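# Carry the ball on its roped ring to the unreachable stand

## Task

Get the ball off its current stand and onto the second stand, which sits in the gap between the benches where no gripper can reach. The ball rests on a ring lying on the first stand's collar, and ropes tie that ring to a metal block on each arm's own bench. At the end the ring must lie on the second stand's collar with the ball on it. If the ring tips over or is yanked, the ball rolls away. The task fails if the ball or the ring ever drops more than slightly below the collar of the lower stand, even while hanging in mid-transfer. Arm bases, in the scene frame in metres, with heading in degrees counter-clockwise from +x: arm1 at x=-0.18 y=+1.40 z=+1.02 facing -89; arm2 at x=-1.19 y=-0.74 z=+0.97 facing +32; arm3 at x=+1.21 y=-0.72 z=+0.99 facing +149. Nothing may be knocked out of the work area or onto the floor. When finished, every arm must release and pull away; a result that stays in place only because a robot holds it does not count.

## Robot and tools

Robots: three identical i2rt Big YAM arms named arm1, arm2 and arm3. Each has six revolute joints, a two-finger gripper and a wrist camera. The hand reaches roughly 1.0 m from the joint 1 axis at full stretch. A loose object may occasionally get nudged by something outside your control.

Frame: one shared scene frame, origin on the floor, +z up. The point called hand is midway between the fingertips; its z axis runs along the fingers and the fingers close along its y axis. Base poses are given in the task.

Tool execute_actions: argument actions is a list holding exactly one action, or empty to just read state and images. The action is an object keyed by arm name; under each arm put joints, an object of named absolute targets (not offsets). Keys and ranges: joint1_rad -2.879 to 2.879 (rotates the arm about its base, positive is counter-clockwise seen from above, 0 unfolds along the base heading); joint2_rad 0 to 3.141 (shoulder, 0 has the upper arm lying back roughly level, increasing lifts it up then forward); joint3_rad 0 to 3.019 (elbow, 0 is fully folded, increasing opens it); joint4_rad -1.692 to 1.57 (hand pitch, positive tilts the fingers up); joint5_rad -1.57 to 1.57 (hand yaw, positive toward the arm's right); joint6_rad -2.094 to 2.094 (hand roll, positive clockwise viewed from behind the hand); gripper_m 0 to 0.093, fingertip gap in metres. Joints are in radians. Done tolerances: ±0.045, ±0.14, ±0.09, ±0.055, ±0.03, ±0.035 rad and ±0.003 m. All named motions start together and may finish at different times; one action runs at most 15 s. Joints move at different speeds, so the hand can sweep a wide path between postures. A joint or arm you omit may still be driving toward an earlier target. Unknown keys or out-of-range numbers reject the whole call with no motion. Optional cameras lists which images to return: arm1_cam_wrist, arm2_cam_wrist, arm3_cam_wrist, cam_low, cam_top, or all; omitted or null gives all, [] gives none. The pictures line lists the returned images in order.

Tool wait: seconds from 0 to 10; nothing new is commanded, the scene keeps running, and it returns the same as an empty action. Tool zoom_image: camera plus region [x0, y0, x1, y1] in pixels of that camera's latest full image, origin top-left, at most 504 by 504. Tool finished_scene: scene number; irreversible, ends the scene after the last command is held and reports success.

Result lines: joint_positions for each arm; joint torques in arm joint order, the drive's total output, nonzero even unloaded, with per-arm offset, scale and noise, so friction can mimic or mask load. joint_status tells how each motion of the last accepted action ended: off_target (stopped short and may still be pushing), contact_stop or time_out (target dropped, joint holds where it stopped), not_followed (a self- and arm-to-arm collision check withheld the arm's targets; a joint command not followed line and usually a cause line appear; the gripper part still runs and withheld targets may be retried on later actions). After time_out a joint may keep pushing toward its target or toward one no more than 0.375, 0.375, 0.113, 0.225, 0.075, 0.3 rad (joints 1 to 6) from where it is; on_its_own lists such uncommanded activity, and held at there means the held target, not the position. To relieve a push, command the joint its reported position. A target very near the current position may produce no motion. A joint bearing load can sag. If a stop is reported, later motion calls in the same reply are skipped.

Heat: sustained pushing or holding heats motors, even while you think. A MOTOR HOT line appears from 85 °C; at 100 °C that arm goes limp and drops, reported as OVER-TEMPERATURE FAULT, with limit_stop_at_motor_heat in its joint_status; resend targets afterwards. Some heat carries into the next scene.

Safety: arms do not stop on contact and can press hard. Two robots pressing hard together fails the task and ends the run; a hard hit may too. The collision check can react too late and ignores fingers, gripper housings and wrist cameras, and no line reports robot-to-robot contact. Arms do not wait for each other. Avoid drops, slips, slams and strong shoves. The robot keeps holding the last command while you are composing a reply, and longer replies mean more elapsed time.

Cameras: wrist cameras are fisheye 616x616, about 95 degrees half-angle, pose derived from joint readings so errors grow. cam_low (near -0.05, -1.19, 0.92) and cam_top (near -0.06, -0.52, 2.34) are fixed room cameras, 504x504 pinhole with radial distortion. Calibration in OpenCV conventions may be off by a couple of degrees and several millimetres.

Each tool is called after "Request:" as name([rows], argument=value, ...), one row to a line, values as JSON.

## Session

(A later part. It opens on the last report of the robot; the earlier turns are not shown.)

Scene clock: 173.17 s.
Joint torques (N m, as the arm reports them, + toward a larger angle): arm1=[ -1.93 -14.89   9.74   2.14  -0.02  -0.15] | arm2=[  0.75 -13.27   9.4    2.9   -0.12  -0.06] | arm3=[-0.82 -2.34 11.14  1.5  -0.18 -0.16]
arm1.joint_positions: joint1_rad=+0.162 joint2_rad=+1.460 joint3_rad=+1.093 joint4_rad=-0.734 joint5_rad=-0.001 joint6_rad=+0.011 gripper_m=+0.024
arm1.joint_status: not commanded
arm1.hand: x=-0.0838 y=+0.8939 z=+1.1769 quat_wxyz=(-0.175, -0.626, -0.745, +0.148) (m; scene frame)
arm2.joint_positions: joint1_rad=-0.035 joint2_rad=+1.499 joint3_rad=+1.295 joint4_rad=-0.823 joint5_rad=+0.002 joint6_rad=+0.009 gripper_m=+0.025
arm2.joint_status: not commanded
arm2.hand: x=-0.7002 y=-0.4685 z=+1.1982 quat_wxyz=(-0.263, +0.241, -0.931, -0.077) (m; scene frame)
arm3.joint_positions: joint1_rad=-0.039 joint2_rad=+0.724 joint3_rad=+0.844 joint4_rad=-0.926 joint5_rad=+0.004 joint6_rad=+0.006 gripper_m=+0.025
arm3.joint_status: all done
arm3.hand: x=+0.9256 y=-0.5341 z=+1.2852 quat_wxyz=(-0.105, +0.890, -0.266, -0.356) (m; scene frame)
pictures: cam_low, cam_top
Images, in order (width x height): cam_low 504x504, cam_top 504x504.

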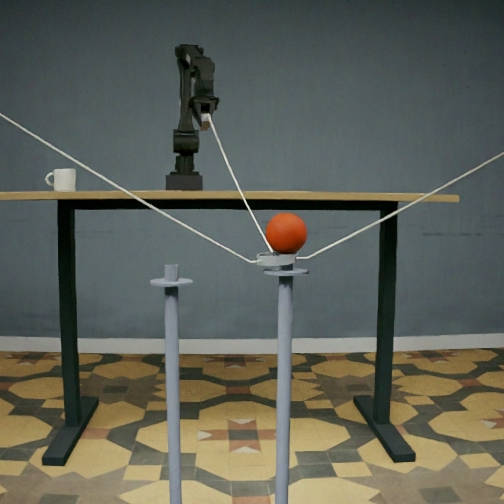

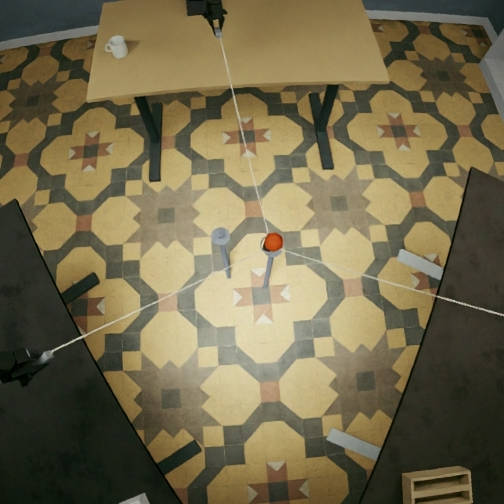

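Request:
execute_actions([
  {"arm1":{"joints":{"joint2_rad":1.40}},"arm2":{"joints":{"joint3_rad":1.35}},"arm3":{"joints":{"joint2_rad":0.66}}},
], cameras=["cam_low","cam_top"])

Scene clock: 178.53 s.
Joint torques (N m, as the arm reports them, + toward a larger angle): arm1=[ -1.99 -17.28   9.85   2.14  -0.02  -0.15] | arm2=[  0.81 -14.14  13.41   3.03  -0.14  -0.06] | arm3=[-0.71 -2.58 11.02  1.58 -0.18 -0.14]
arm1.joint_positions: joint1_rad=+0.162 joint2_rad=+1.435 joint3_rad=+1.093 joint4_rad=-0.734 joint5_rad=-0.001 joint6_rad=+0.011 gripper_m=+0.024
arm1.joint_status: all done
arm1.hand: x=-0.0838 y=+0.8946 z=+1.1891 quat_wxyz=(-0.184, -0.625, -0.743, +0.156) (m; scene frame)
arm2.joint_positions: joint1_rad=-0.035 joint2_rad=+1.499 joint3_rad=+1.295 joint4_rad=-0.823 joint5_rad=+0.002 joint6_rad=+0.009 gripper_m=+0.025
arm2.joint_status: all done
arm2.hand: x=-0.7002 y=-0.4685 z=+1.1982 quat_wxyz=(-0.263, +0.241, -0.931, -0.077) (m; scene frame)
arm3.joint_positions: joint1_rad=-0.039 joint2_rad=+0.676 joint3_rad=+0.844 joint4_rad=-0.926 joint5_rad=+0.004 joint6_rad=+0.006 gripper_m=+0.025
arm3.joint_status: all done
arm3.hand: x=+0.9328 y=-0.5387 z=+1.3001 quat_wxyz=(-0.112, +0.881, -0.264, -0.377) (m; scene frame)
pictures: cam_low, cam_top
Images, in order (width x height): cam_low 504x504, cam_top 504x504.

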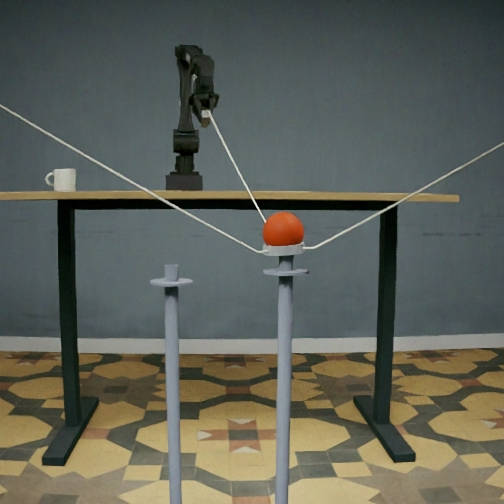

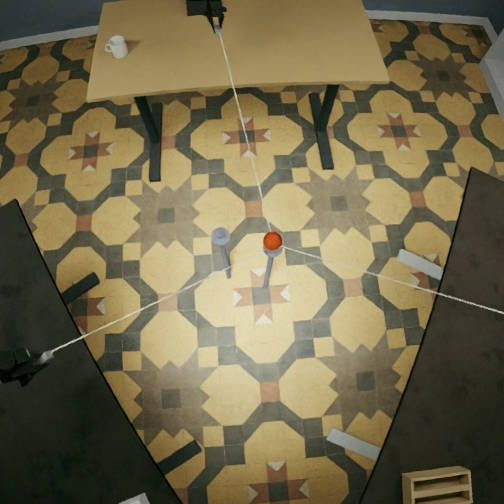

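Request:
execute_actions([
  {"arm1":{"joints":{"joint2_rad":1.37}},"arm2":{"joints":{"joint2_rad":1.44,"joint3_rad":1.3}},"arm3":{"joints":{"joint3_rad":0.93}}},
], cameras=["cam_low"])

Request:
execute_actions([
  {"arm1":{"joints":{"joint1_rad":0.13,"joint2_rad":1.33,"joint3_rad":1.06}},"arm2":{"joints":{"joint1_rad":0,"joint2_rad":1.38,"joint3_rad":1.25,"joint4_rad":-0.84}},"arm3":{"joints":{"joint2_rad":0.79,"joint3_rad":0.98,"joint4_rad":-0.86}}},
], cameras=["cam_low"])

Scene clock: 197.50 s.
Joint torques (N m, as the arm reports them, + toward a larger angle): arm1=[ -1.94 -17.14  10.03   2.18  -0.01  -0.15] | arm2=[  0.84 -15.31   9.27   3.01  -0.13  -0.05] | arm3=[-0.64 -2.39 16.48  1.6  -0.18 -0.15]
arm1.joint_positions: joint1_rad=+0.162 joint2_rad=+1.408 joint3_rad=+1.093 joint4_rad=-0.734 joint5_rad=-0.001 joint6_rad=+0.011 gripper_m=+0.024
arm1.joint_status: all done
arm1.hand: x=-0.0840 y=+0.8957 z=+1.2025 quat_wxyz=(-0.194, -0.622, -0.740, +0.164) (m; scene frame)
arm2.joint_positions: joint1_rad=-0.035 joint2_rad=+1.478 joint3_rad=+1.295 joint4_rad=-0.823 joint5_rad=+0.002 joint6_rad=+0.009 gripper_m=+0.025
arm2.joint_status: all done
arm2.hand: x=-0.7021 y=-0.4698 z=+1.2097 quat_wxyz=(-0.273, +0.241, -0.928, -0.079) (m; scene frame)
arm3.joint_positions: joint1_rad=-0.039 joint2_rad=+0.676 joint3_rad=+0.844 joint4_rad=-0.926 joint5_rad=+0.004 joint6_rad=+0.006 gripper_m=+0.025
arm3.joint_status: all done
arm3.hand: x=+0.9328 y=-0.5387 z=+1.3001 quat_wxyz=(-0.112, +0.881, -0.264, -0.377) (m; scene frame)
pictures: cam_low
Images, in order (width x height): cam_low 504x504.

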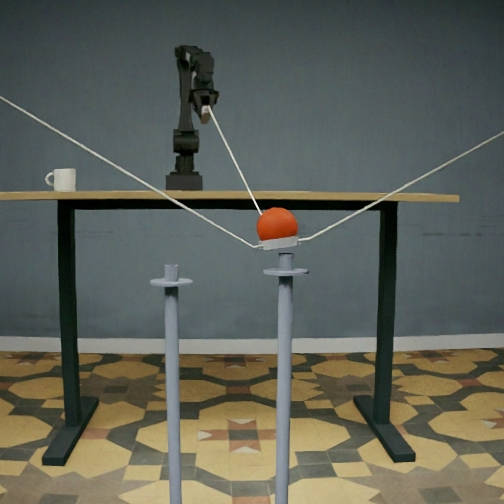

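Scene clock: 198.43 s.
Joint torques (N m, as the arm reports them, + toward a larger angle): arm1=[ -2.16 -16.24   9.98   2.17  -0.02  -0.15] | arm2=[  0.67 -13.56   9.34   1.6   -0.12  -0.05] | arm3=[-0.83 -5.06 15.94  2.58 -0.2  -0.17]
arm1.joint_positions: joint1_rad=+0.134 joint2_rad=+1.368 joint3_rad=+1.053 joint4_rad=-0.734 joint5_rad=-0.001 joint6_rad=+0.011 gripper_m=+0.024
arm1.joint_status: all done
arm1.hand: x=-0.1002 y=+0.9085 z=+1.2028 quat_wxyz=(-0.192, -0.632, -0.732, +0.167) (m; scene frame)
arm2.joint_positions: joint1_rad=-0.001 joint2_rad=+1.412 joint3_rad=+1.244 joint4_rad=-0.829 joint5_rad=+0.002 joint6_rad=+0.009 gripper_m=+0.025
arm2.joint_status: all done
arm2.hand: x=-0.7310 y=-0.4656 z=+1.2175 quat_wxyz=(-0.275, +0.256, -0.923, -0.085) (m; scene frame)
arm3.joint_positions: joint1_rad=-0.039 joint2_rad=+0.815 joint3_rad=+0.901 joint4_rad=-0.883 joint5_rad=+0.004 joint6_rad=+0.006 gripper_m=+0.025
arm3.joint_status: all done
arm3.hand: x=+0.8994 y=-0.5171 z=+1.2940 quat_wxyz=(-0.106, +0.888, -0.266, -0.360) (m; scene frame)
pictures: cam_low
Images, in order (width x height): cam_low 504x504.

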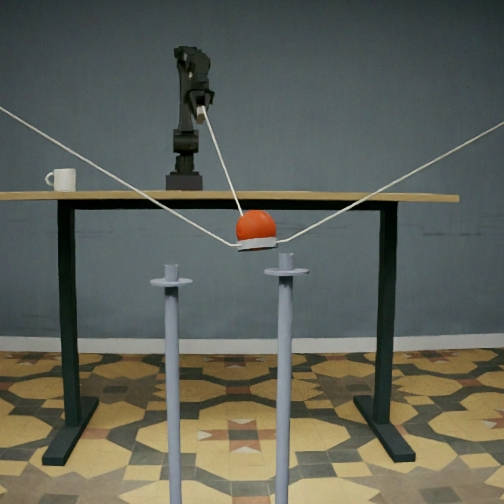

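Request:
execute_actions([
  {"arm1":{"joints":{"joint1_rad":0.10,"joint2_rad":1.28,"joint3_rad":1.025,"joint4_rad":-0.76}},"arm2":{"joints":{"joint1_rad":0.03,"joint2_rad":1.29,"joint3_rad":1.19,"joint4_rad":-0.87}},"arm3":{"joints":{"joint2_rad":0.94,"joint3_rad":1.04,"joint4_rad":-0.79}}},
], cameras=["cam_low"])

Request:
execute_actions([
  {"arm1":{"joints":{"joint1_rad":0.065,"joint2_rad":1.23,"joint3_rad":0.99,"joint4_rad":-0.78}},"arm2":{"joints":{"joint1_rad":0.06,"joint2_rad":1.2,"joint3_rad":1.125,"joint4_rad":-0.90}},"arm3":{"joints":{"joint1_rad":-0.02,"joint2_rad":1.09,"joint3_rad":1.12,"joint4_rad":-0.72}}},
], cameras=["cam_low"])

Request:
execute_actions([
  {"arm1":{"joints":{"joint1_rad":0.03,"joint2_rad":1.185,"joint3_rad":0.96,"joint4_rad":-0.80}},"arm2":{"joints":{"joint1_rad":0.09,"joint2_rad":1.115,"joint3_rad":1.065,"joint4_rad":-0.93}},"arm3":{"joints":{"joint1_rad":0,"joint2_rad":1.23,"joint3_rad":1.21,"joint4_rad":-0.65}}},
], cameras=["cam_low","cam_top"])

Scene clock: 219.87 s.
Joint torques (N m, as the arm reports them, + toward a larger angle): arm1=[ -2.18 -15.06  10.12   1.03  -0.02  -0.15] | arm2=[  1.36 -11.99  10.03   1.67  -0.11  -0.05] | arm3=[-0.64 -6.83 15.53  2.49 -0.19 -0.15]
arm1.joint_positions: joint1_rad=+0.104 joint2_rad=+1.313 joint3_rad=+1.017 joint4_rad=-0.746 joint5_rad=-0.001 joint6_rad=+0.011 gripper_m=+0.024
arm1.joint_status: all done
arm1.hand: x=-0.1174 y=+0.9239 z=+1.2095 quat_wxyz=(-0.191, -0.643, -0.722, +0.172) (m; scene frame)
arm2.joint_positions: joint1_rad=+0.027 joint2_rad=+1.314 joint3_rad=+1.180 joint4_rad=-0.860 joint5_rad=+0.002 joint6_rad=+0.009 gripper_m=+0.025
arm2.joint_status: all done
arm2.hand: x=-0.7685 y=-0.4721 z=+1.2296 quat_wxyz=(-0.276, +0.269, -0.918, -0.089) (m; scene frame)
arm3.joint_positions: joint1_rad=-0.039 joint2_rad=+0.967 joint3_rad=+0.967 joint4_rad=-0.811 joint5_rad=+0.004 joint6_rad=+0.006 gripper_m=+0.025
arm3.joint_status: all done
arm3.hand: x=+0.8574 y=-0.4900 z=+1.2868 quat_wxyz=(-0.105, +0.890, -0.267, -0.354) (m; scene frame)
pictures: cam_low
Images, in order (width x height): cam_low 504x504.

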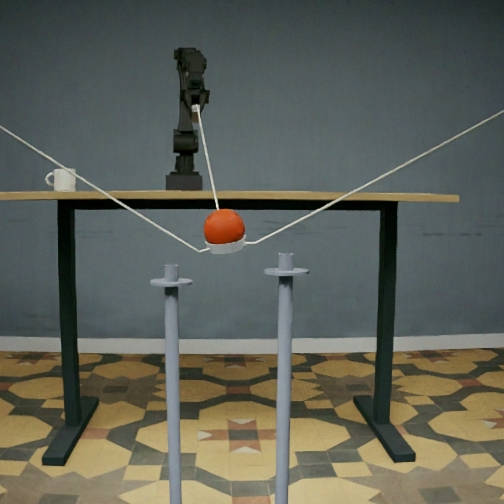

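Scene clock: 221.00 s.
Joint torques (N m, as the arm reports them, + toward a larger angle): arm1=[ -2.05 -13.97  10.21   1.09  -0.02  -0.15] | arm2=[  1.72 -10.7    9.89   1.65  -0.13  -0.03] | arm3=[-0.16 -9.11 15.35  2.31 -0.2  -0.16]
arm1.joint_positions: joint1_rad=+0.068 joint2_rad=+1.262 joint3_rad=+0.981 joint4_rad=-0.767 joint5_rad=-0.001 joint6_rad=+0.011 gripper_m=+0.024
arm1.joint_status: all done
arm1.hand: x=-0.1360 y=+0.9412 z=+1.2125 quat_wxyz=(-0.186, -0.656, -0.711, +0.173) (m; scene frame)
arm2.joint_positions: joint1_rad=+0.057 joint2_rad=+1.224 joint3_rad=+1.115 joint4_rad=-0.890 joint5_rad=+0.002 joint6_rad=+0.009 gripper_m=+0.025
arm2.joint_status: all done
arm2.hand: x=-0.8047 y=-0.4794 z=+1.2337 quat_wxyz=(-0.272, +0.283, -0.915, -0.093) (m; scene frame)
arm3.joint_positions: joint1_rad=-0.030 joint2_rad=+1.116 joint3_rad=+1.049 joint4_rad=-0.740 joint5_rad=+0.004 joint6_rad=+0.006 gripper_m=+0.025
arm3.joint_status: all done
arm3.hand: x=+0.8099 y=-0.4643 z=+1.2816 quat_wxyz=(-0.104, +0.891, -0.262, -0.356) (m; scene frame)
pictures: cam_low
Images, in order (width x height): cam_low 504x504.

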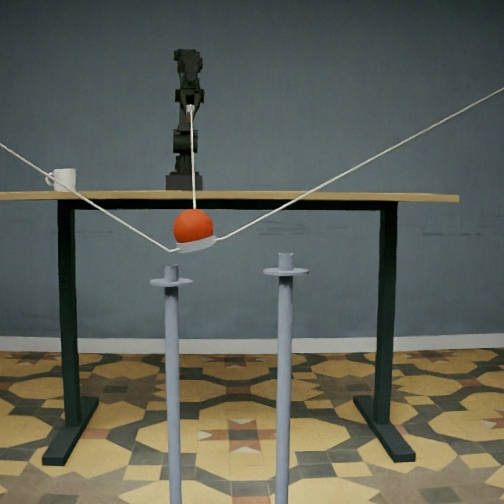

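Scene clock: 222.17 s.
Joint torques (N m, as the arm reports them, + toward a larger angle): arm1=[ -2.12 -13.29  10.2    1.02  -0.02  -0.15] | arm2=[ 1.51 -9.24  9.79  1.68 -0.12 -0.06] | arm3=[ -0.05 -11.08  15.21   2.43  -0.19  -0.16]
arm1.joint_positions: joint1_rad=+0.033 joint2_rad=+1.217 joint3_rad=+0.952 joint4_rad=-0.786 joint5_rad=-0.001 joint6_rad=+0.011 gripper_m=+0.024
arm1.joint_status: all done
arm1.hand: x=-0.1528 y=+0.9562 z=+1.2151 quat_wxyz=(-0.182, -0.668, -0.699, +0.176) (m; scene frame)
arm2.joint_positions: joint1_rad=+0.087 joint2_rad=+1.137 joint3_rad=+1.055 joint4_rad=-0.919 joint5_rad=+0.002 joint6_rad=+0.009 gripper_m=+0.025
arm2.joint_status: all done
arm2.hand: x=-0.8388 y=-0.4875 z=+1.2362 quat_wxyz=(-0.270, +0.296, -0.911, -0.096) (m; scene frame)
arm3.joint_positions: joint1_rad=-0.007 joint2_rad=+1.256 joint3_rad=+1.139 joint4_rad=-0.671 joint5_rad=+0.004 joint6_rad=+0.006 gripper_m=+0.025
arm3.joint_status: all done
arm3.hand: x=+0.7577 y=-0.4454 z=+1.2771 quat_wxyz=(-0.102, +0.890, -0.251, -0.366) (m; scene frame)
pictures: cam_low, cam_top
Images, in order (width x height): cam_low 504x504, cam_top 504x504.

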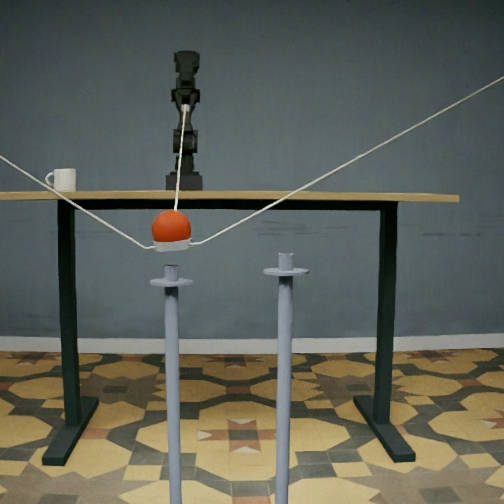

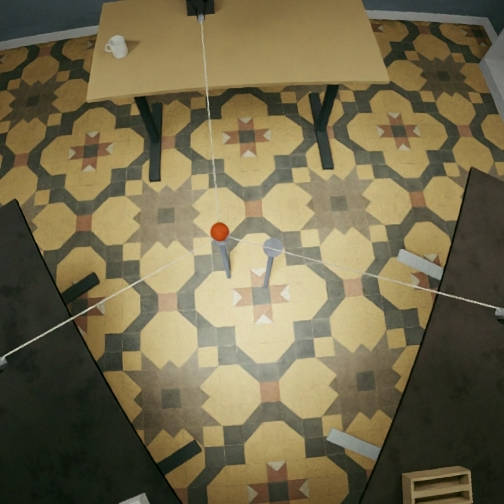

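Request:
execute_actions([
  {"arm1":{"joints":{"joint2_rad":1.24}},"arm2":{"joints":{"joint2_rad":1.16}},"arm3":{"joints":{"joint2_rad":1.265}}},
])

Scene clock: 228.70 s.
Joint torques (N m, as the arm reports them, + toward a larger angle): arm1=[ -2.17 -11.25  10.03   0.96  -0.01  -0.15] | arm2=[ 1.33 -8.75  9.98  1.5  -0.13 -0.04] | arm3=[ -0.05 -10.08  15.22   2.4   -0.17  -0.16]
arm1.joint_positions: joint1_rad=+0.033 joint2_rad=+1.247 joint3_rad=+0.952 joint4_rad=-0.786 joint5_rad=-0.001 joint6_rad=+0.011 gripper_m=+0.024
arm1.joint_status: all done
arm1.hand: x=-0.1528 y=+0.9545 z=+1.2023 quat_wxyz=(-0.171, -0.671, -0.702, +0.166) (m; scene frame)
arm2.joint_positions: joint1_rad=+0.087 joint2_rad=+1.166 joint3_rad=+1.055 joint4_rad=-0.919 joint5_rad=+0.002 joint6_rad=+0.009 gripper_m=+0.025
arm2.joint_status: all done
arm2.hand: x=-0.8358 y=-0.4851 z=+1.2242 quat_wxyz=(-0.257, +0.298, -0.915, -0.092) (m; scene frame)
arm3.joint_positions: joint1_rad=-0.007 joint2_rad=+1.273 joint3_rad=+1.139 joint4_rad=-0.671 joint5_rad=+0.004 joint6_rad=+0.006 gripper_m=+0.025
arm3.joint_status: all done
arm3.hand: x=+0.7554 y=-0.4440 z=+1.2685 quat_wxyz=(-0.100, +0.893, -0.252, -0.359) (m; scene frame)
pictures: arm1_cam_wrist, arm2_cam_wrist, arm3_cam_wrist, cam_low, cam_top
camera_calibration (this result's frames):
arm1_cam_wrist: T_world_to_cam=[[-0.998917, -0.0465219, -0.00122021, -0.105471], [-0.0462423, 0.989281, 0.138512, -1.10865], [-0.00523673, 0.138419, -0.99036, 1.18165], [0, 0, 0, 1]] pos_world=[-0.150435, 0.928299, 1.3237]
arm2_cam_wrist: T_world_to_cam=[[0.5929, -0.805109, -0.0164075, 0.123059], [-0.802553, -0.592446, 0.0701146, -1.03974], [-0.0661705, -0.028403, -0.997404, 1.27751], [0, 0, 0, 1]] pos_world=[-0.822878, -0.480631, 1.34911]
arm3_cam_wrist: T_world_to_cam=[[0.514322, 0.857596, -0.00124889, -0.00688039], [0.848463, -0.509055, -0.144821, -0.678847], [-0.124834, 0.0734251, -0.989457, 1.50548], [0, 0, 0, 1]] pos_world=[0.767451, -0.45021, 1.39129]
Images, in order (width x height): arm1_cam_wrist 616x616, arm2_cam_wrist 616x616, arm3_cam_wrist 616x616, cam_low 504x504, cam_top 504x504.

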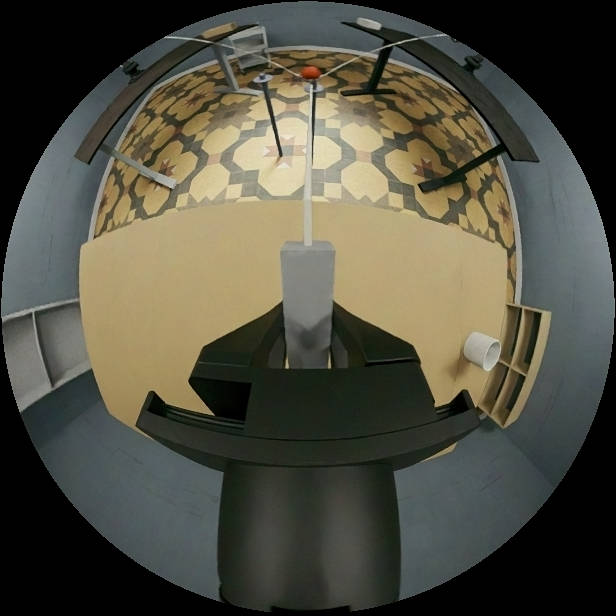

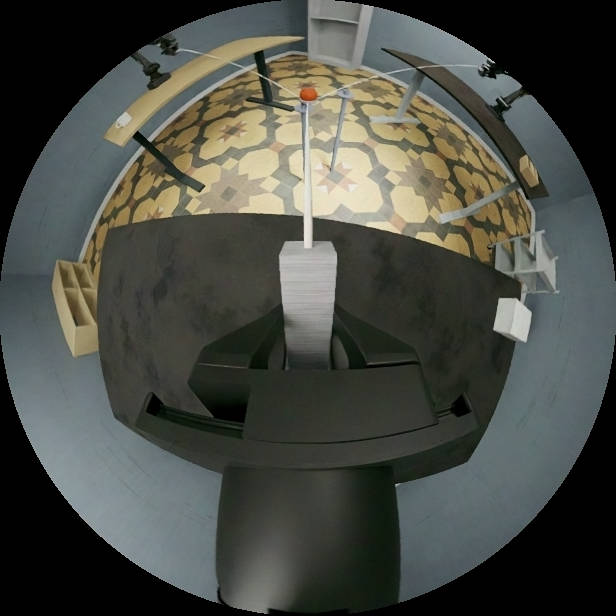

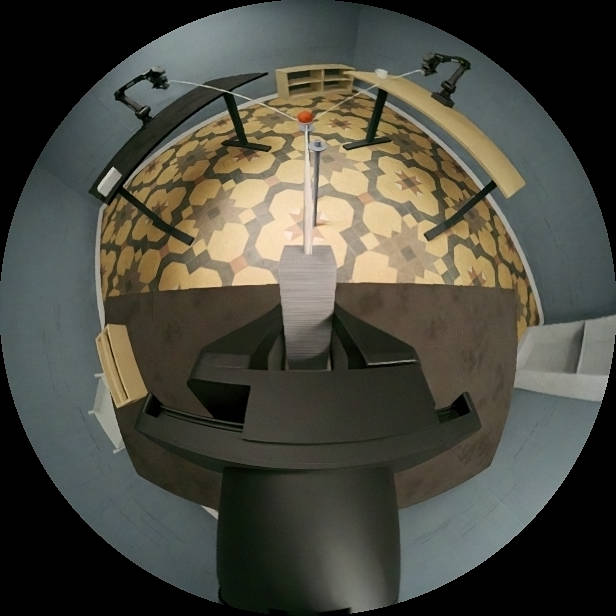

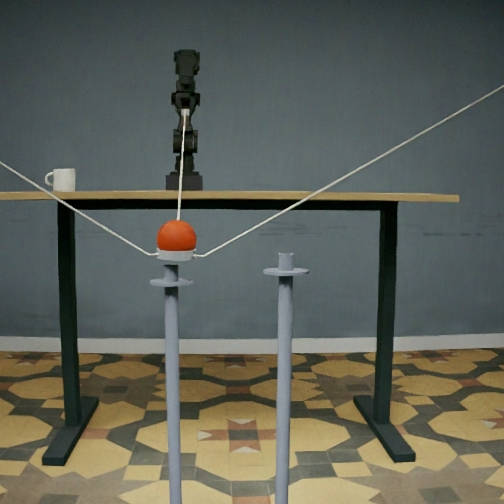

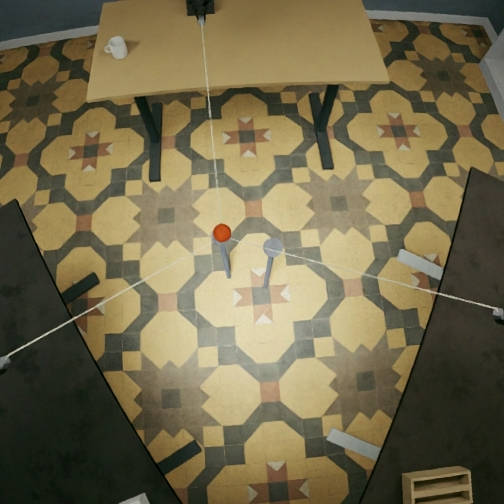

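Request:
execute_actions([
  {"arm3":{"joints":{"joint2_rad":1.30}}},
])

Request:
zoom_image(camera="arm2_cam_wrist", region=[270,70,370,140])

Request:
zoom_image(camera="arm3_cam_wrist", region=[260,90,360,160])

Scene clock: 236.13 s.
Joint torques (N m, as the arm reports them, + toward a larger angle): arm1=[ -2.14 -11.23  10.07   0.98  -0.02  -0.15] | arm2=[ 1.43 -8.21  9.89  1.64 -0.12 -0.04] | arm3=[ -0.41 -10.82  15.11   2.4   -0.18  -0.15]
arm1.joint_positions: joint1_rad=+0.033 joint2_rad=+1.247 joint3_rad=+0.952 joint4_rad=-0.786 joint5_rad=-0.001 joint6_rad=+0.011 gripper_m=+0.024
arm1.joint_status: not commanded
arm1.hand: x=-0.1528 y=+0.9545 z=+1.2023 quat_wxyz=(-0.171, -0.671, -0.702, +0.166) (m; scene frame)
arm2.joint_positions: joint1_rad=+0.087 joint2_rad=+1.166 joint3_rad=+1.055 joint4_rad=-0.919 joint5_rad=+0.002 joint6_rad=+0.009 gripper_m=+0.025
arm2.joint_status: not commanded
arm2.hand: x=-0.8358 y=-0.4851 z=+1.2242 quat_wxyz=(-0.257, +0.298, -0.915, -0.092) (m; scene frame)
arm3.joint_positions: joint1_rad=-0.007 joint2_rad=+1.313 joint3_rad=+1.139 joint4_rad=-0.671 joint5_rad=+0.004 joint6_rad=+0.006 gripper_m=+0.025
arm3.joint_status: all done
arm3.hand: x=+0.7506 y=-0.4411 z=+1.2484 quat_wxyz=(-0.095, +0.900, -0.254, -0.341) (m; scene frame)
pictures: arm1_cam_wrist, arm2_cam_wrist, arm3_cam_wrist, cam_low, cam_top
camera_calibration (this result's frames):
arm1_cam_wrist: T_world_to_cam=[[-0.998917, -0.0465219, -0.00122021, -0.105471], [-0.0462423, 0.989281, 0.138512, -1.10865], [-0.00523673, 0.138419, -0.99036, 1.18165], [0, 0, 0, 1]] pos_world=[-0.150435, 0.928299, 1.3237]
arm2_cam_wrist: T_world_to_cam=[[0.5929, -0.805109, -0.0164075, 0.123059], [-0.802553, -0.592446, 0.0701146, -1.03974], [-0.0661705, -0.028403, -0.997404, 1.27751], [0, 0, 0, 1]] pos_world=[-0.822878, -0.480631, 1.34911]
arm3_cam_wrist: T_world_to_cam=[[0.514339, 0.857586, -0.00132533, -0.00682304], [0.852732, -0.511591, -0.105463, -0.72964], [-0.0911212, 0.0531133, -0.994422, 1.45672], [0, 0, 0, 1]] pos_world=[0.758435, -0.444797, 1.37164]
Images, in order (width x height): arm1_cam_wrist 616x616, arm2_cam_wrist 616x616, arm3_cam_wrist 616x616, cam_low 504x504, cam_top 504x504.

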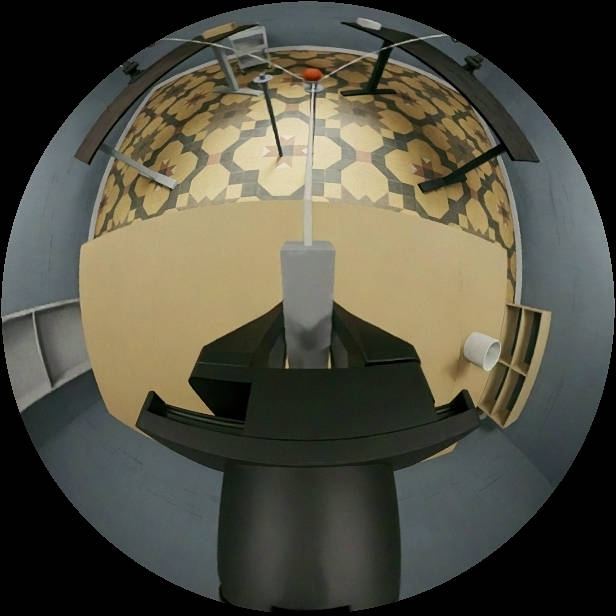

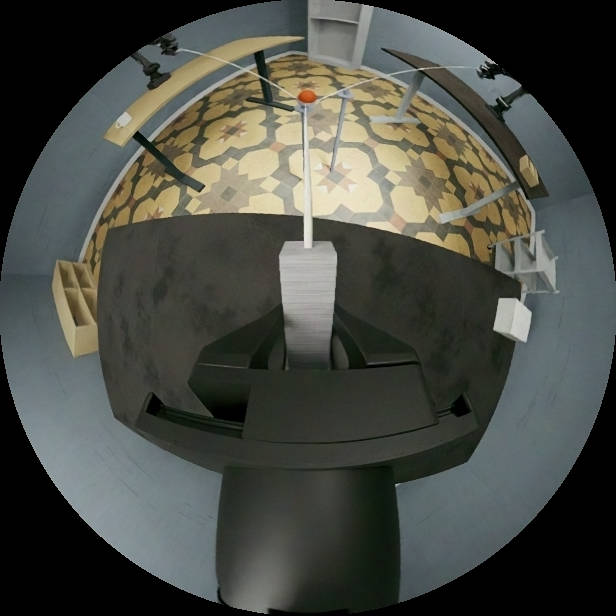

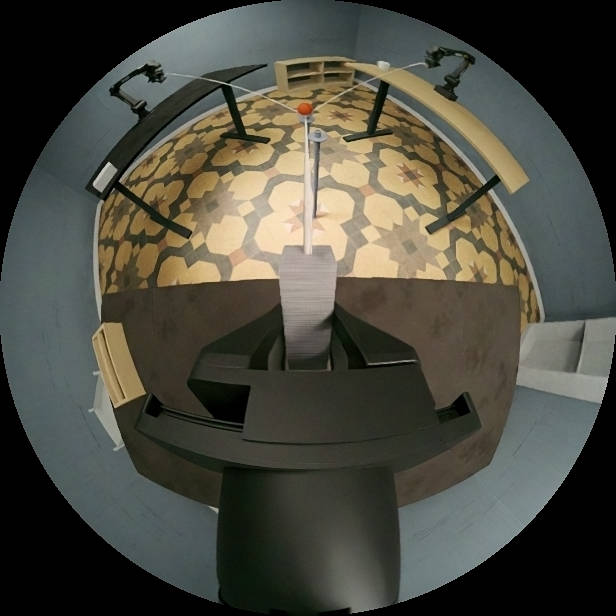

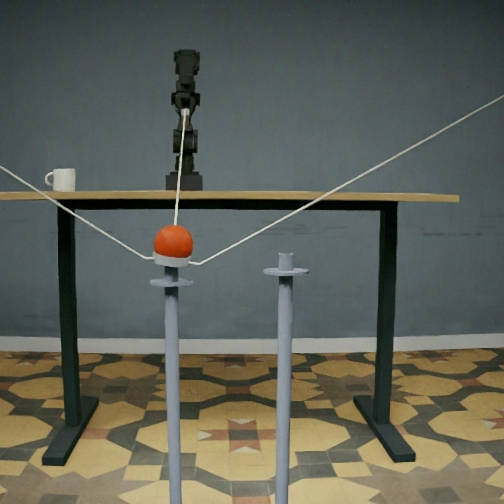

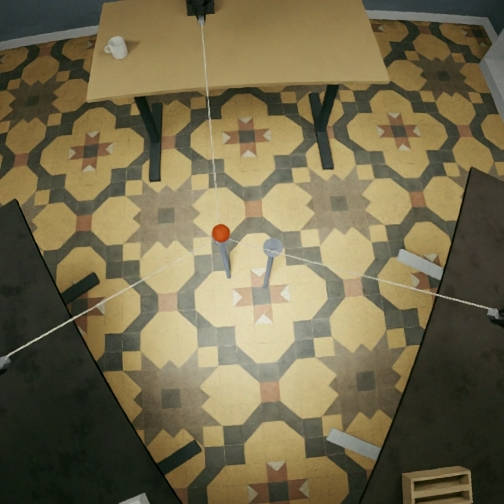

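Region (270, 70, 370, 140) of arm2_cam_wrist's 616x616 image, scaled by 5.040, with more detail than that image has; it fills the top 353 rows of this view, and the rest is white.

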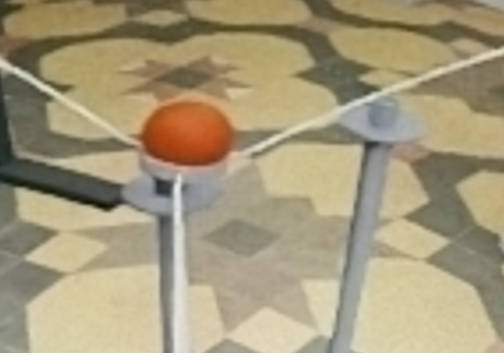

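Region (260, 90, 360, 160) of arm3_cam_wrist's 616x616 image, scaled by 5.040, with more detail than that image has; it fills the top 353 rows of this view, and the rest is white.

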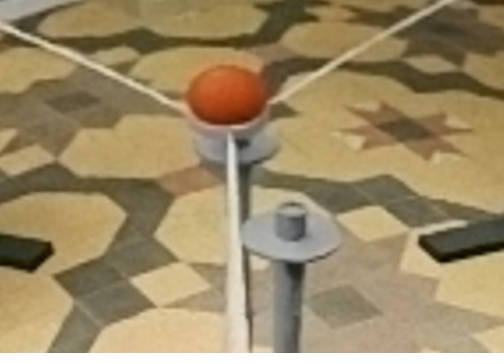

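Request:
execute_actions([
  {"arm2":{"joints":{"joint2_rad":1.195}},"arm3":{"joints":{"joint2_rad":1.32}}},
], cameras=["cam_low","arm2_cam_wrist"])

Request:
zoom_image(camera="arm2_cam_wrist", region=[270,60,370,130])

Scene clock: 241.80 s.
Joint torques (N m, as the arm reports them, + toward a larger angle): arm1=[ -2.09 -11.27  10.08   1.    -0.02  -0.15] | arm2=[ 1.39 -7.48  9.98  1.57 -0.14 -0.05] | arm3=[ -0.31 -10.12  15.05   2.38  -0.2   -0.14]
arm1.joint_positions: joint1_rad=+0.033 joint2_rad=+1.247 joint3_rad=+0.952 joint4_rad=-0.786 joint5_rad=-0.001 joint6_rad=+0.011 gripper_m=+0.024
arm1.joint_status: not commanded
arm1.hand: x=-0.1528 y=+0.9545 z=+1.2023 quat_wxyz=(-0.171, -0.671, -0.702, +0.166) (m; scene frame)
arm2.joint_positions: joint1_rad=+0.087 joint2_rad=+1.196 joint3_rad=+1.055 joint4_rad=-0.919 joint5_rad=+0.002 joint6_rad=+0.009 gripper_m=+0.025
arm2.joint_status: all done
arm2.hand: x=-0.8330 y=-0.4829 z=+1.2118 quat_wxyz=(-0.243, +0.299, -0.919, -0.087) (m; scene frame)
arm3.joint_positions: joint1_rad=-0.007 joint2_rad=+1.321 joint3_rad=+1.139 joint4_rad=-0.671 joint5_rad=+0.004 joint6_rad=+0.006 gripper_m=+0.025
arm3.joint_status: all done
arm3.hand: x=+0.7497 y=-0.4406 z=+1.2443 quat_wxyz=(-0.094, +0.902, -0.254, -0.337) (m; scene frame)
pictures: arm2_cam_wrist, cam_low
camera_calibration (this result's frames):
arm2_cam_wrist: T_world_to_cam=[[0.59278, -0.805202, -0.0161791, 0.1226], [-0.800366, -0.591217, 0.0993791, -1.0684], [-0.0895856, -0.0459608, -0.994918, 1.23446], [0, 0, 0, 1]] pos_world=[-0.817199, -0.476204, 1.33635]
Images, in order (width x height): arm2_cam_wrist 616x616, cam_low 504x504.

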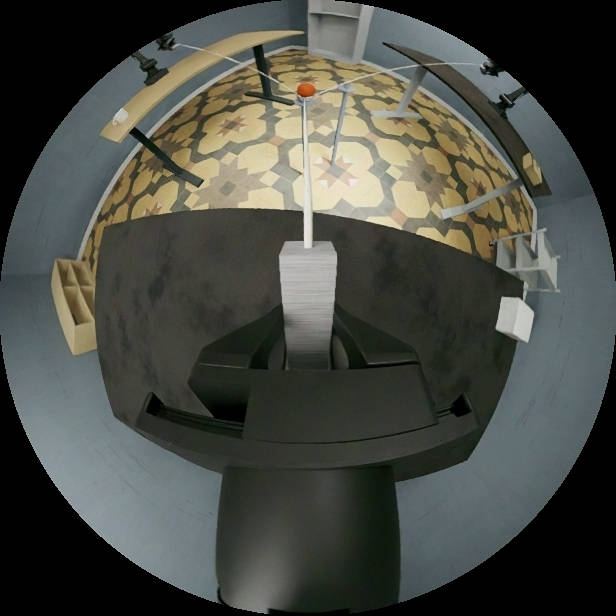

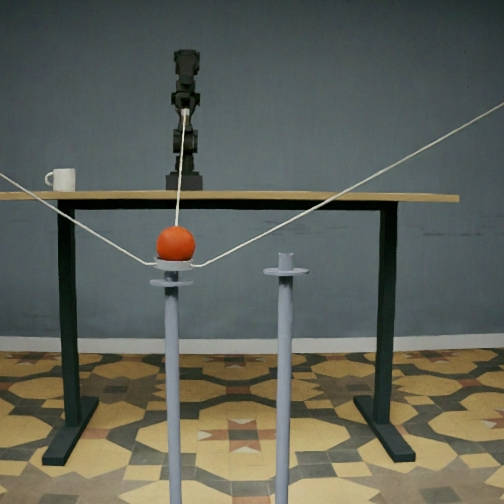

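Region (270, 60, 370, 130) of arm2_cam_wrist's 616x616 image, scaled by 5.040, with more detail than that image has; it fills the top 353 rows of this view, and the rest is white.

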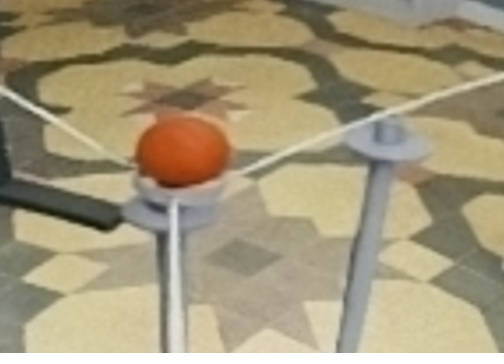

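Request:
execute_actions([
  {"arm3":{"joints":{"joint2_rad":1.345}}},
], cameras=["cam_low","arm2_cam_wrist"])

Request:
zoom_image(camera="cam_low", region=[120,210,240,310])

Scene clock: 247.57 s.
Joint torques (N m, as the arm reports them, + toward a larger angle): arm1=[ -2.15 -11.25  10.07   1.    -0.02  -0.14] | arm2=[ 1.53 -8.34  9.8   1.68 -0.12 -0.04] | arm3=[ -0.18 -10.73  15.05   2.25  -0.18  -0.16]
arm1.joint_positions: joint1_rad=+0.033 joint2_rad=+1.247 joint3_rad=+0.952 joint4_rad=-0.786 joint5_rad=-0.001 joint6_rad=+0.011 gripper_m=+0.024
arm1.joint_status: not commanded
arm1.hand: x=-0.1528 y=+0.9545 z=+1.2023 quat_wxyz=(-0.171, -0.671, -0.702, +0.166) (m; scene frame)
arm2.joint_positions: joint1_rad=+0.087 joint2_rad=+1.196 joint3_rad=+1.055 joint4_rad=-0.919 joint5_rad=+0.002 joint6_rad=+0.009 gripper_m=+0.025
arm2.joint_status: not commanded
arm2.hand: x=-0.8330 y=-0.4829 z=+1.2118 quat_wxyz=(-0.243, +0.299, -0.919, -0.087) (m; scene frame)
arm3.joint_positions: joint1_rad=-0.007 joint2_rad=+1.350 joint3_rad=+1.139 joint4_rad=-0.671 joint5_rad=+0.004 joint6_rad=+0.006 gripper_m=+0.025
arm3.joint_status: all done
arm3.hand: x=+0.7467 y=-0.4388 z=+1.2294 quat_wxyz=(-0.090, +0.906, -0.256, -0.324) (m; scene frame)
pictures: arm2_cam_wrist, cam_low
camera_calibration (this result's frames):
arm2_cam_wrist: T_world_to_cam=[[0.59278, -0.805202, -0.0161791, 0.1226], [-0.800366, -0.591217, 0.0993791, -1.0684], [-0.0895856, -0.0459608, -0.994918, 1.23446], [0, 0, 0, 1]] pos_world=[-0.817199, -0.476204, 1.33635]
Images, in order (width x height): arm2_cam_wrist 616x616, cam_low 504x504.

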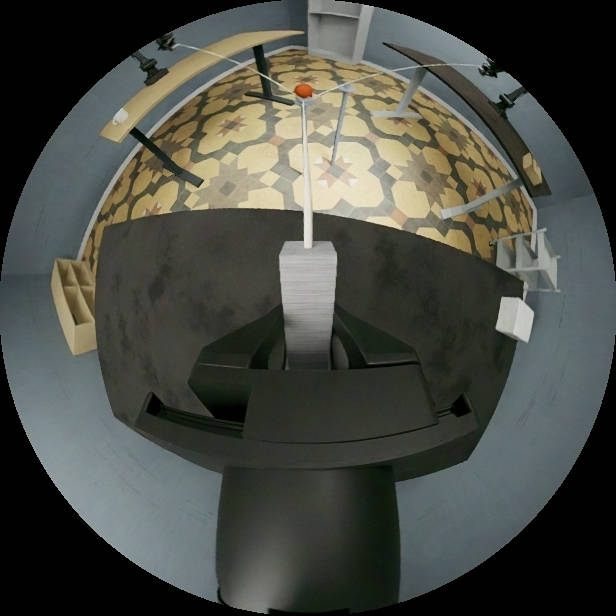

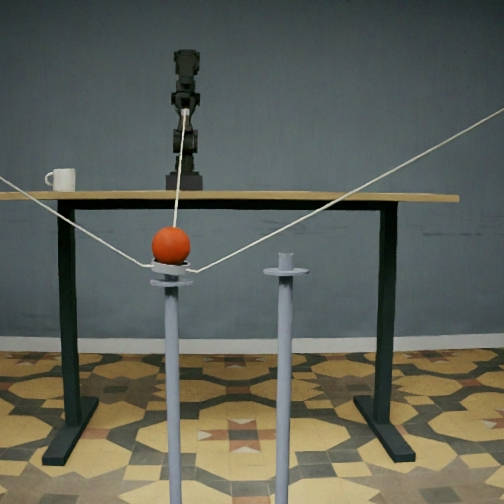

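Region (120, 210, 240, 310) of cam_low's 504x504 image, scaled by 4.200, with more detail than that image has.

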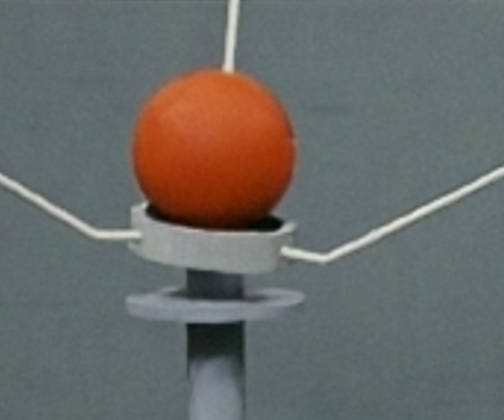

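Request:
execute_actions([
  {"arm1":{"joints":{"joint2_rad":1.4}},"arm2":{"joints":{"joint2_rad":1.35}},"arm3":{"joints":{"joint2_rad":1.5}}},
], cameras=["cam_low"])

Request:
execute_actions([
  {"arm1":{"joints":{"joint2_rad":1.8,"joint3_rad":1.3}},"arm2":{"joints":{"joint2_rad":1.75,"joint3_rad":1.3}},"arm3":{"joints":{"joint2_rad":1.8,"joint3_rad":1.38,"joint4_rad":-0.85}}},
], cameras=[])

Request:
execute_actions([
  {"arm1":{"joints":{"joint2_rad":2.08,"joint3_rad":1.54,"joint4_rad":-0.95}},"arm2":{"joints":{"joint2_rad":1.97,"joint3_rad":1.46,"joint4_rad":-0.955}},"arm3":{"joints":{"joint2_rad":2.0,"joint3_rad":1.52,"joint4_rad":-0.99}}},
], cameras=["cam_low"])

Scene clock: 260.07 s.
Joint torques (N m, as the arm reports them, + toward a larger angle): arm1=[ -2.1  -14.24   9.49   0.79  -0.02  -0.15] | arm2=[  1.44 -11.05   9.43   1.26  -0.12  -0.04] | arm3=[ -0.18 -14.42  13.92   2.    -0.18  -0.15]
arm1.joint_positions: joint1_rad=+0.033 joint2_rad=+1.420 joint3_rad=+0.948 joint4_rad=-0.788 joint5_rad=-0.001 joint6_rad=+0.011 gripper_m=+0.024
arm1.joint_status: all done
arm1.hand: x=-0.1534 y=+0.9544 z=+1.1271 quat_wxyz=(-0.107, -0.683, -0.714, +0.106) (m; scene frame)
arm2.joint_positions: joint1_rad=+0.087 joint2_rad=+1.369 joint3_rad=+1.055 joint4_rad=-0.919 joint5_rad=+0.002 joint6_rad=+0.009 gripper_m=+0.025
arm2.joint_status: all done
arm2.hand: x=-0.8228 y=-0.4742 z=+1.1375 quat_wxyz=(-0.163, +0.305, -0.936, -0.060) (m; scene frame)
arm3.joint_positions: joint1_rad=-0.007 joint2_rad=+1.528 joint3_rad=+1.145 joint4_rad=-0.670 joint5_rad=+0.004 joint6_rad=+0.006 gripper_m=+0.025
arm3.joint_status: all done
arm3.hand: x=+0.7346 y=-0.4316 z=+1.1394 quat_wxyz=(-0.069, +0.931, -0.262, -0.245) (m; scene frame)
pictures: cam_low
Images, in order (width x height): cam_low 504x504.

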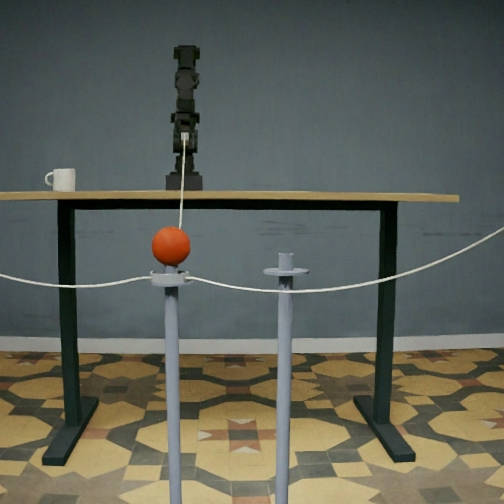

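Scene clock: 261.27 s.
Joint torques (N m, as the arm reports them, + toward a larger angle): arm1=[ -2.13 -19.65  12.71   0.84  -0.02  -0.15] | arm2=[  1.56 -16.17  10.38   1.11  -0.11  -0.04] | arm3=[ -0.26 -18.1   11.27   0.69  -0.2   -0.16]
arm1.joint_positions: joint1_rad=+0.033 joint2_rad=+1.813 joint3_rad=+1.240 joint4_rad=-0.794 joint5_rad=-0.001 joint6_rad=+0.011 gripper_m=+0.024
arm1.joint_status: all done
arm1.hand: x=-0.1487 y=+0.8531 z=+1.0530 quat_wxyz=(-0.069, -0.688, -0.719, +0.070) (m; scene frame)
arm2.joint_positions: joint1_rad=+0.087 joint2_rad=+1.772 joint3_rad=+1.265 joint4_rad=-0.925 joint5_rad=+0.002 joint6_rad=+0.009 gripper_m=+0.025
arm2.joint_status: all done
arm2.hand: x=-0.7628 y=-0.4279 z=+1.0319 quat_wxyz=(-0.069, +0.310, -0.948, -0.028) (m; scene frame)
arm3.joint_positions: joint1_rad=-0.007 joint2_rad=+1.831 joint3_rad=+1.338 joint4_rad=-0.843 joint5_rad=+0.004 joint6_rad=+0.006 gripper_m=+0.025
arm3.joint_status: all done
arm3.hand: x=+0.7101 y=-0.4169 z=+1.0425 quat_wxyz=(-0.032, +0.956, -0.269, -0.110) (m; scene frame)
pictures: none
No camera images: the call's "cameras" was empty. Leave "cameras" out to get every camera's image.

Scene clock: 262.63 s.
Joint torques (N m, as the arm reports them, + toward a larger angle): arm1=[ -2.21 -24.33  11.63   0.19  -0.02  -0.15] | arm2=[  1.73 -18.38   9.8    1.11  -0.14  -0.04] | arm3=[ -0.32 -18.64  11.01   0.18  -0.18  -0.14]
arm1.joint_positions: joint1_rad=+0.033 joint2_rad=+2.103 joint3_rad=+1.486 joint4_rad=-0.937 joint5_rad=-0.001 joint6_rad=+0.011 gripper_m=+0.024
arm1.joint_status: all done
arm1.hand: x=-0.1473 y=+0.8150 z=+0.9742 quat_wxyz=(-0.001, -0.692, -0.722, +0.006) (m; scene frame)
arm2.joint_positions: joint1_rad=+0.087 joint2_rad=+1.981 joint3_rad=+1.426 joint4_rad=-0.947 joint5_rad=+0.002 joint6_rad=+0.009 gripper_m=+0.025
arm2.joint_status: all done
arm2.hand: x=-0.7267 y=-0.4001 z=+0.9779 quat_wxyz=(-0.037, +0.311, -0.950, -0.017) (m; scene frame)
arm3.joint_positions: joint1_rad=-0.007 joint2_rad=+2.019 joint3_rad=+1.473 joint4_rad=-0.980 joint5_rad=+0.004 joint6_rad=+0.006 gripper_m=+0.025
arm3.joint_status: all done
arm3.hand: x=+0.7050 y=-0.4139 z=+0.9819 quat_wxyz=(-0.007, +0.962, -0.271, -0.019) (m; scene frame)
pictures: cam_low
Images, in order (width x height): cam_low 504x504.

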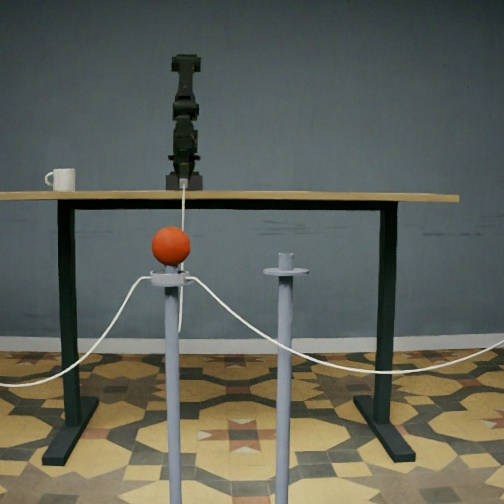

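Request:
execute_actions([
  {"arm1":{"joints":{"joint3_rad":1.47}},"arm2":{"joints":{"joint3_rad":1.39}},"arm3":{"joints":{"joint3_rad":1.455}}},
], cameras=[])

Request:
execute_actions([
  {"arm1":{"joints":{"gripper_m":0.09}},"arm2":{"joints":{"gripper_m":0.09}},"arm3":{"joints":{"gripper_m":0.09}}},
], cameras=[])

Request:
execute_actions([
  {"arm1":{"joints":{"joint2_rad":1.5}},"arm2":{"joints":{"joint2_rad":1.5}},"arm3":{"joints":{"joint2_rad":1.5}}},
], cameras=["cam_low","cam_top"])

Request:
finished_scene(scene=1)

Scene clock: 273.03 s.
Joint torques (N m, as the arm reports them, + toward a larger angle): arm1=[ -2.13 -23.83   7.56   0.16  -0.02  -0.14] | arm2=[  1.6  -16.9    7.4    0.7   -0.1   -0.06] | arm3=[  0.16 -18.85   7.6    0.13  -0.2   -0.15]
arm1.joint_positions: joint1_rad=+0.033 joint2_rad=+2.103 joint3_rad=+1.467 joint4_rad=-0.937 joint5_rad=-0.001 joint6_rad=+0.011 gripper_m=+0.024
arm1.joint_status: all done
arm1.hand: x=-0.1478 y=+0.8240 z=+0.9683 quat_wxyz=(+0.006, -0.692, -0.722, -0.001) (m; scene frame)
arm2.joint_positions: joint1_rad=+0.087 joint2_rad=+1.981 joint3_rad=+1.387 joint4_rad=-0.947 joint5_rad=+0.002 joint6_rad=+0.009 gripper_m=+0.025
arm2.joint_status: all done
arm2.hand: x=-0.7409 y=-0.4105 z=+0.9646 quat_wxyz=(-0.018, +0.311, -0.950, -0.011) (m; scene frame)
arm3.joint_positions: joint1_rad=-0.007 joint2_rad=+2.019 joint3_rad=+1.453 joint4_rad=-0.980 joint5_rad=+0.004 joint6_rad=+0.006 gripper_m=+0.025
arm3.joint_status: all done
arm3.hand: x=+0.7129 y=-0.4187 z=+0.9751 quat_wxyz=(-0.004, +0.963, -0.271, -0.009) (m; scene frame)
pictures: none
No camera images: the call's "cameras" was empty. Leave "cameras" out to get every camera's image.

Scene clock: 273.73 s.
Joint torques (N m, as the arm reports them, + toward a larger angle): arm1=[ -2.25 -24.09   7.57   0.16  -0.02  -0.15] | arm2=[  1.19 -18.29   7.42   0.77  -0.13  -0.03] | arm3=[ -0.15 -18.71   7.62   0.17  -0.19  -0.19]
arm1.joint_positions: joint1_rad=+0.033 joint2_rad=+2.103 joint3_rad=+1.467 joint4_rad=-0.937 joint5_rad=-0.001 joint6_rad=+0.011 gripper_m=+0.090
arm1.joint_status: all done
arm1.hand: x=-0.1478 y=+0.8240 z=+0.9683 quat_wxyz=(+0.006, -0.692, -0.722, -0.001) (m; scene frame)
arm2.joint_positions: joint1_rad=+0.087 joint2_rad=+1.981 joint3_rad=+1.387 joint4_rad=-0.947 joint5_rad=+0.002 joint6_rad=+0.009 gripper_m=+0.090
arm2.joint_status: all done
arm2.hand: x=-0.7409 y=-0.4105 z=+0.9646 quat_wxyz=(-0.018, +0.311, -0.950, -0.011) (m; scene frame)
arm3.joint_positions: joint1_rad=-0.007 joint2_rad=+2.019 joint3_rad=+1.453 joint4_rad=-0.980 joint5_rad=+0.004 joint6_rad=+0.006 gripper_m=+0.090
arm3.joint_status: all done
arm3.hand: x=+0.7129 y=-0.4187 z=+0.9751 quat_wxyz=(-0.004, +0.963, -0.271, -0.009) (m; scene frame)
pictures: none
No camera images: the call's "cameras" was empty. Leave "cameras" out to get every camera's image.

Scene clock: 275.27 s.
Joint torques (N m, as the arm reports them, + toward a larger angle): arm1=[ -2.14 -15.37  11.     1.19  -0.02  -0.15] | arm2=[  1.51 -12.16   9.68   1.68  -0.11  -0.04] | arm3=[ -0.23 -12.66  10.64   1.01  -0.2   -0.14]
arm1.joint_positions: joint1_rad=+0.033 joint2_rad=+1.496 joint3_rad=+1.456 joint4_rad=-0.937 joint5_rad=-0.001 joint6_rad=+0.011 gripper_m=+0.090
arm1.joint_status: all done
arm1.hand: x=-0.1447 y=+0.8201 z=+1.3126 quat_wxyz=(-0.208, -0.661, -0.692, +0.200) (m; scene frame)
arm2.joint_positions: joint1_rad=+0.087 joint2_rad=+1.491 joint3_rad=+1.383 joint4_rad=-0.947 joint5_rad=+0.002 joint6_rad=+0.009 gripper_m=+0.090
arm2.joint_status: all done
arm2.hand: x=-0.7405 y=-0.4139 z=+1.2319 quat_wxyz=(-0.246, +0.299, -0.918, -0.088) (m; scene frame)
arm3.joint_positions: joint1_rad=-0.007 joint2_rad=+1.498 joint3_rad=+1.443 joint4_rad=-0.980 joint5_rad=+0.004 joint6_rad=+0.006 gripper_m=+0.090
arm3.joint_status: all done
arm3.hand: x=+0.7177 y=-0.4213 z=+1.2641 quat_wxyz=(-0.071, +0.929, -0.262, -0.253) (m; scene frame)
pictures: cam_low, cam_top
Images, in order (width x height): cam_low 504x504, cam_top 504x504.

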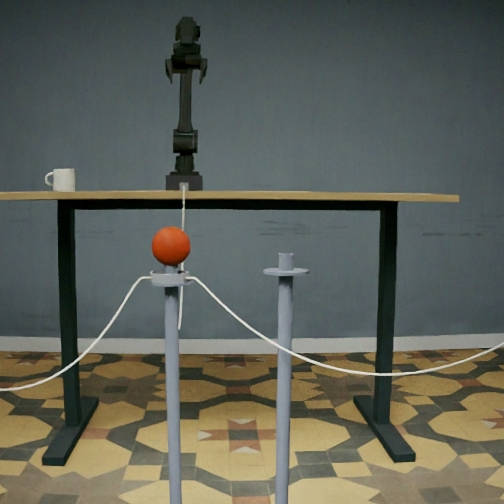

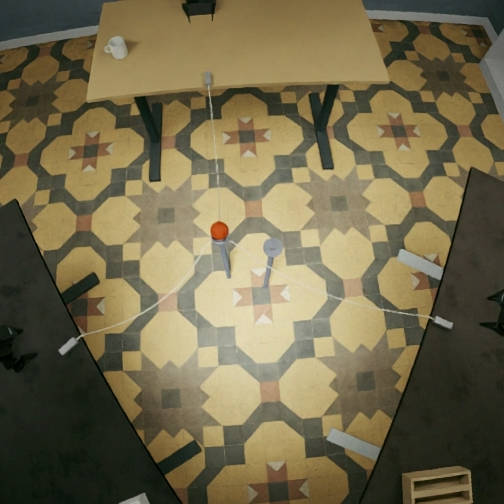

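The scene is finished: the task was done.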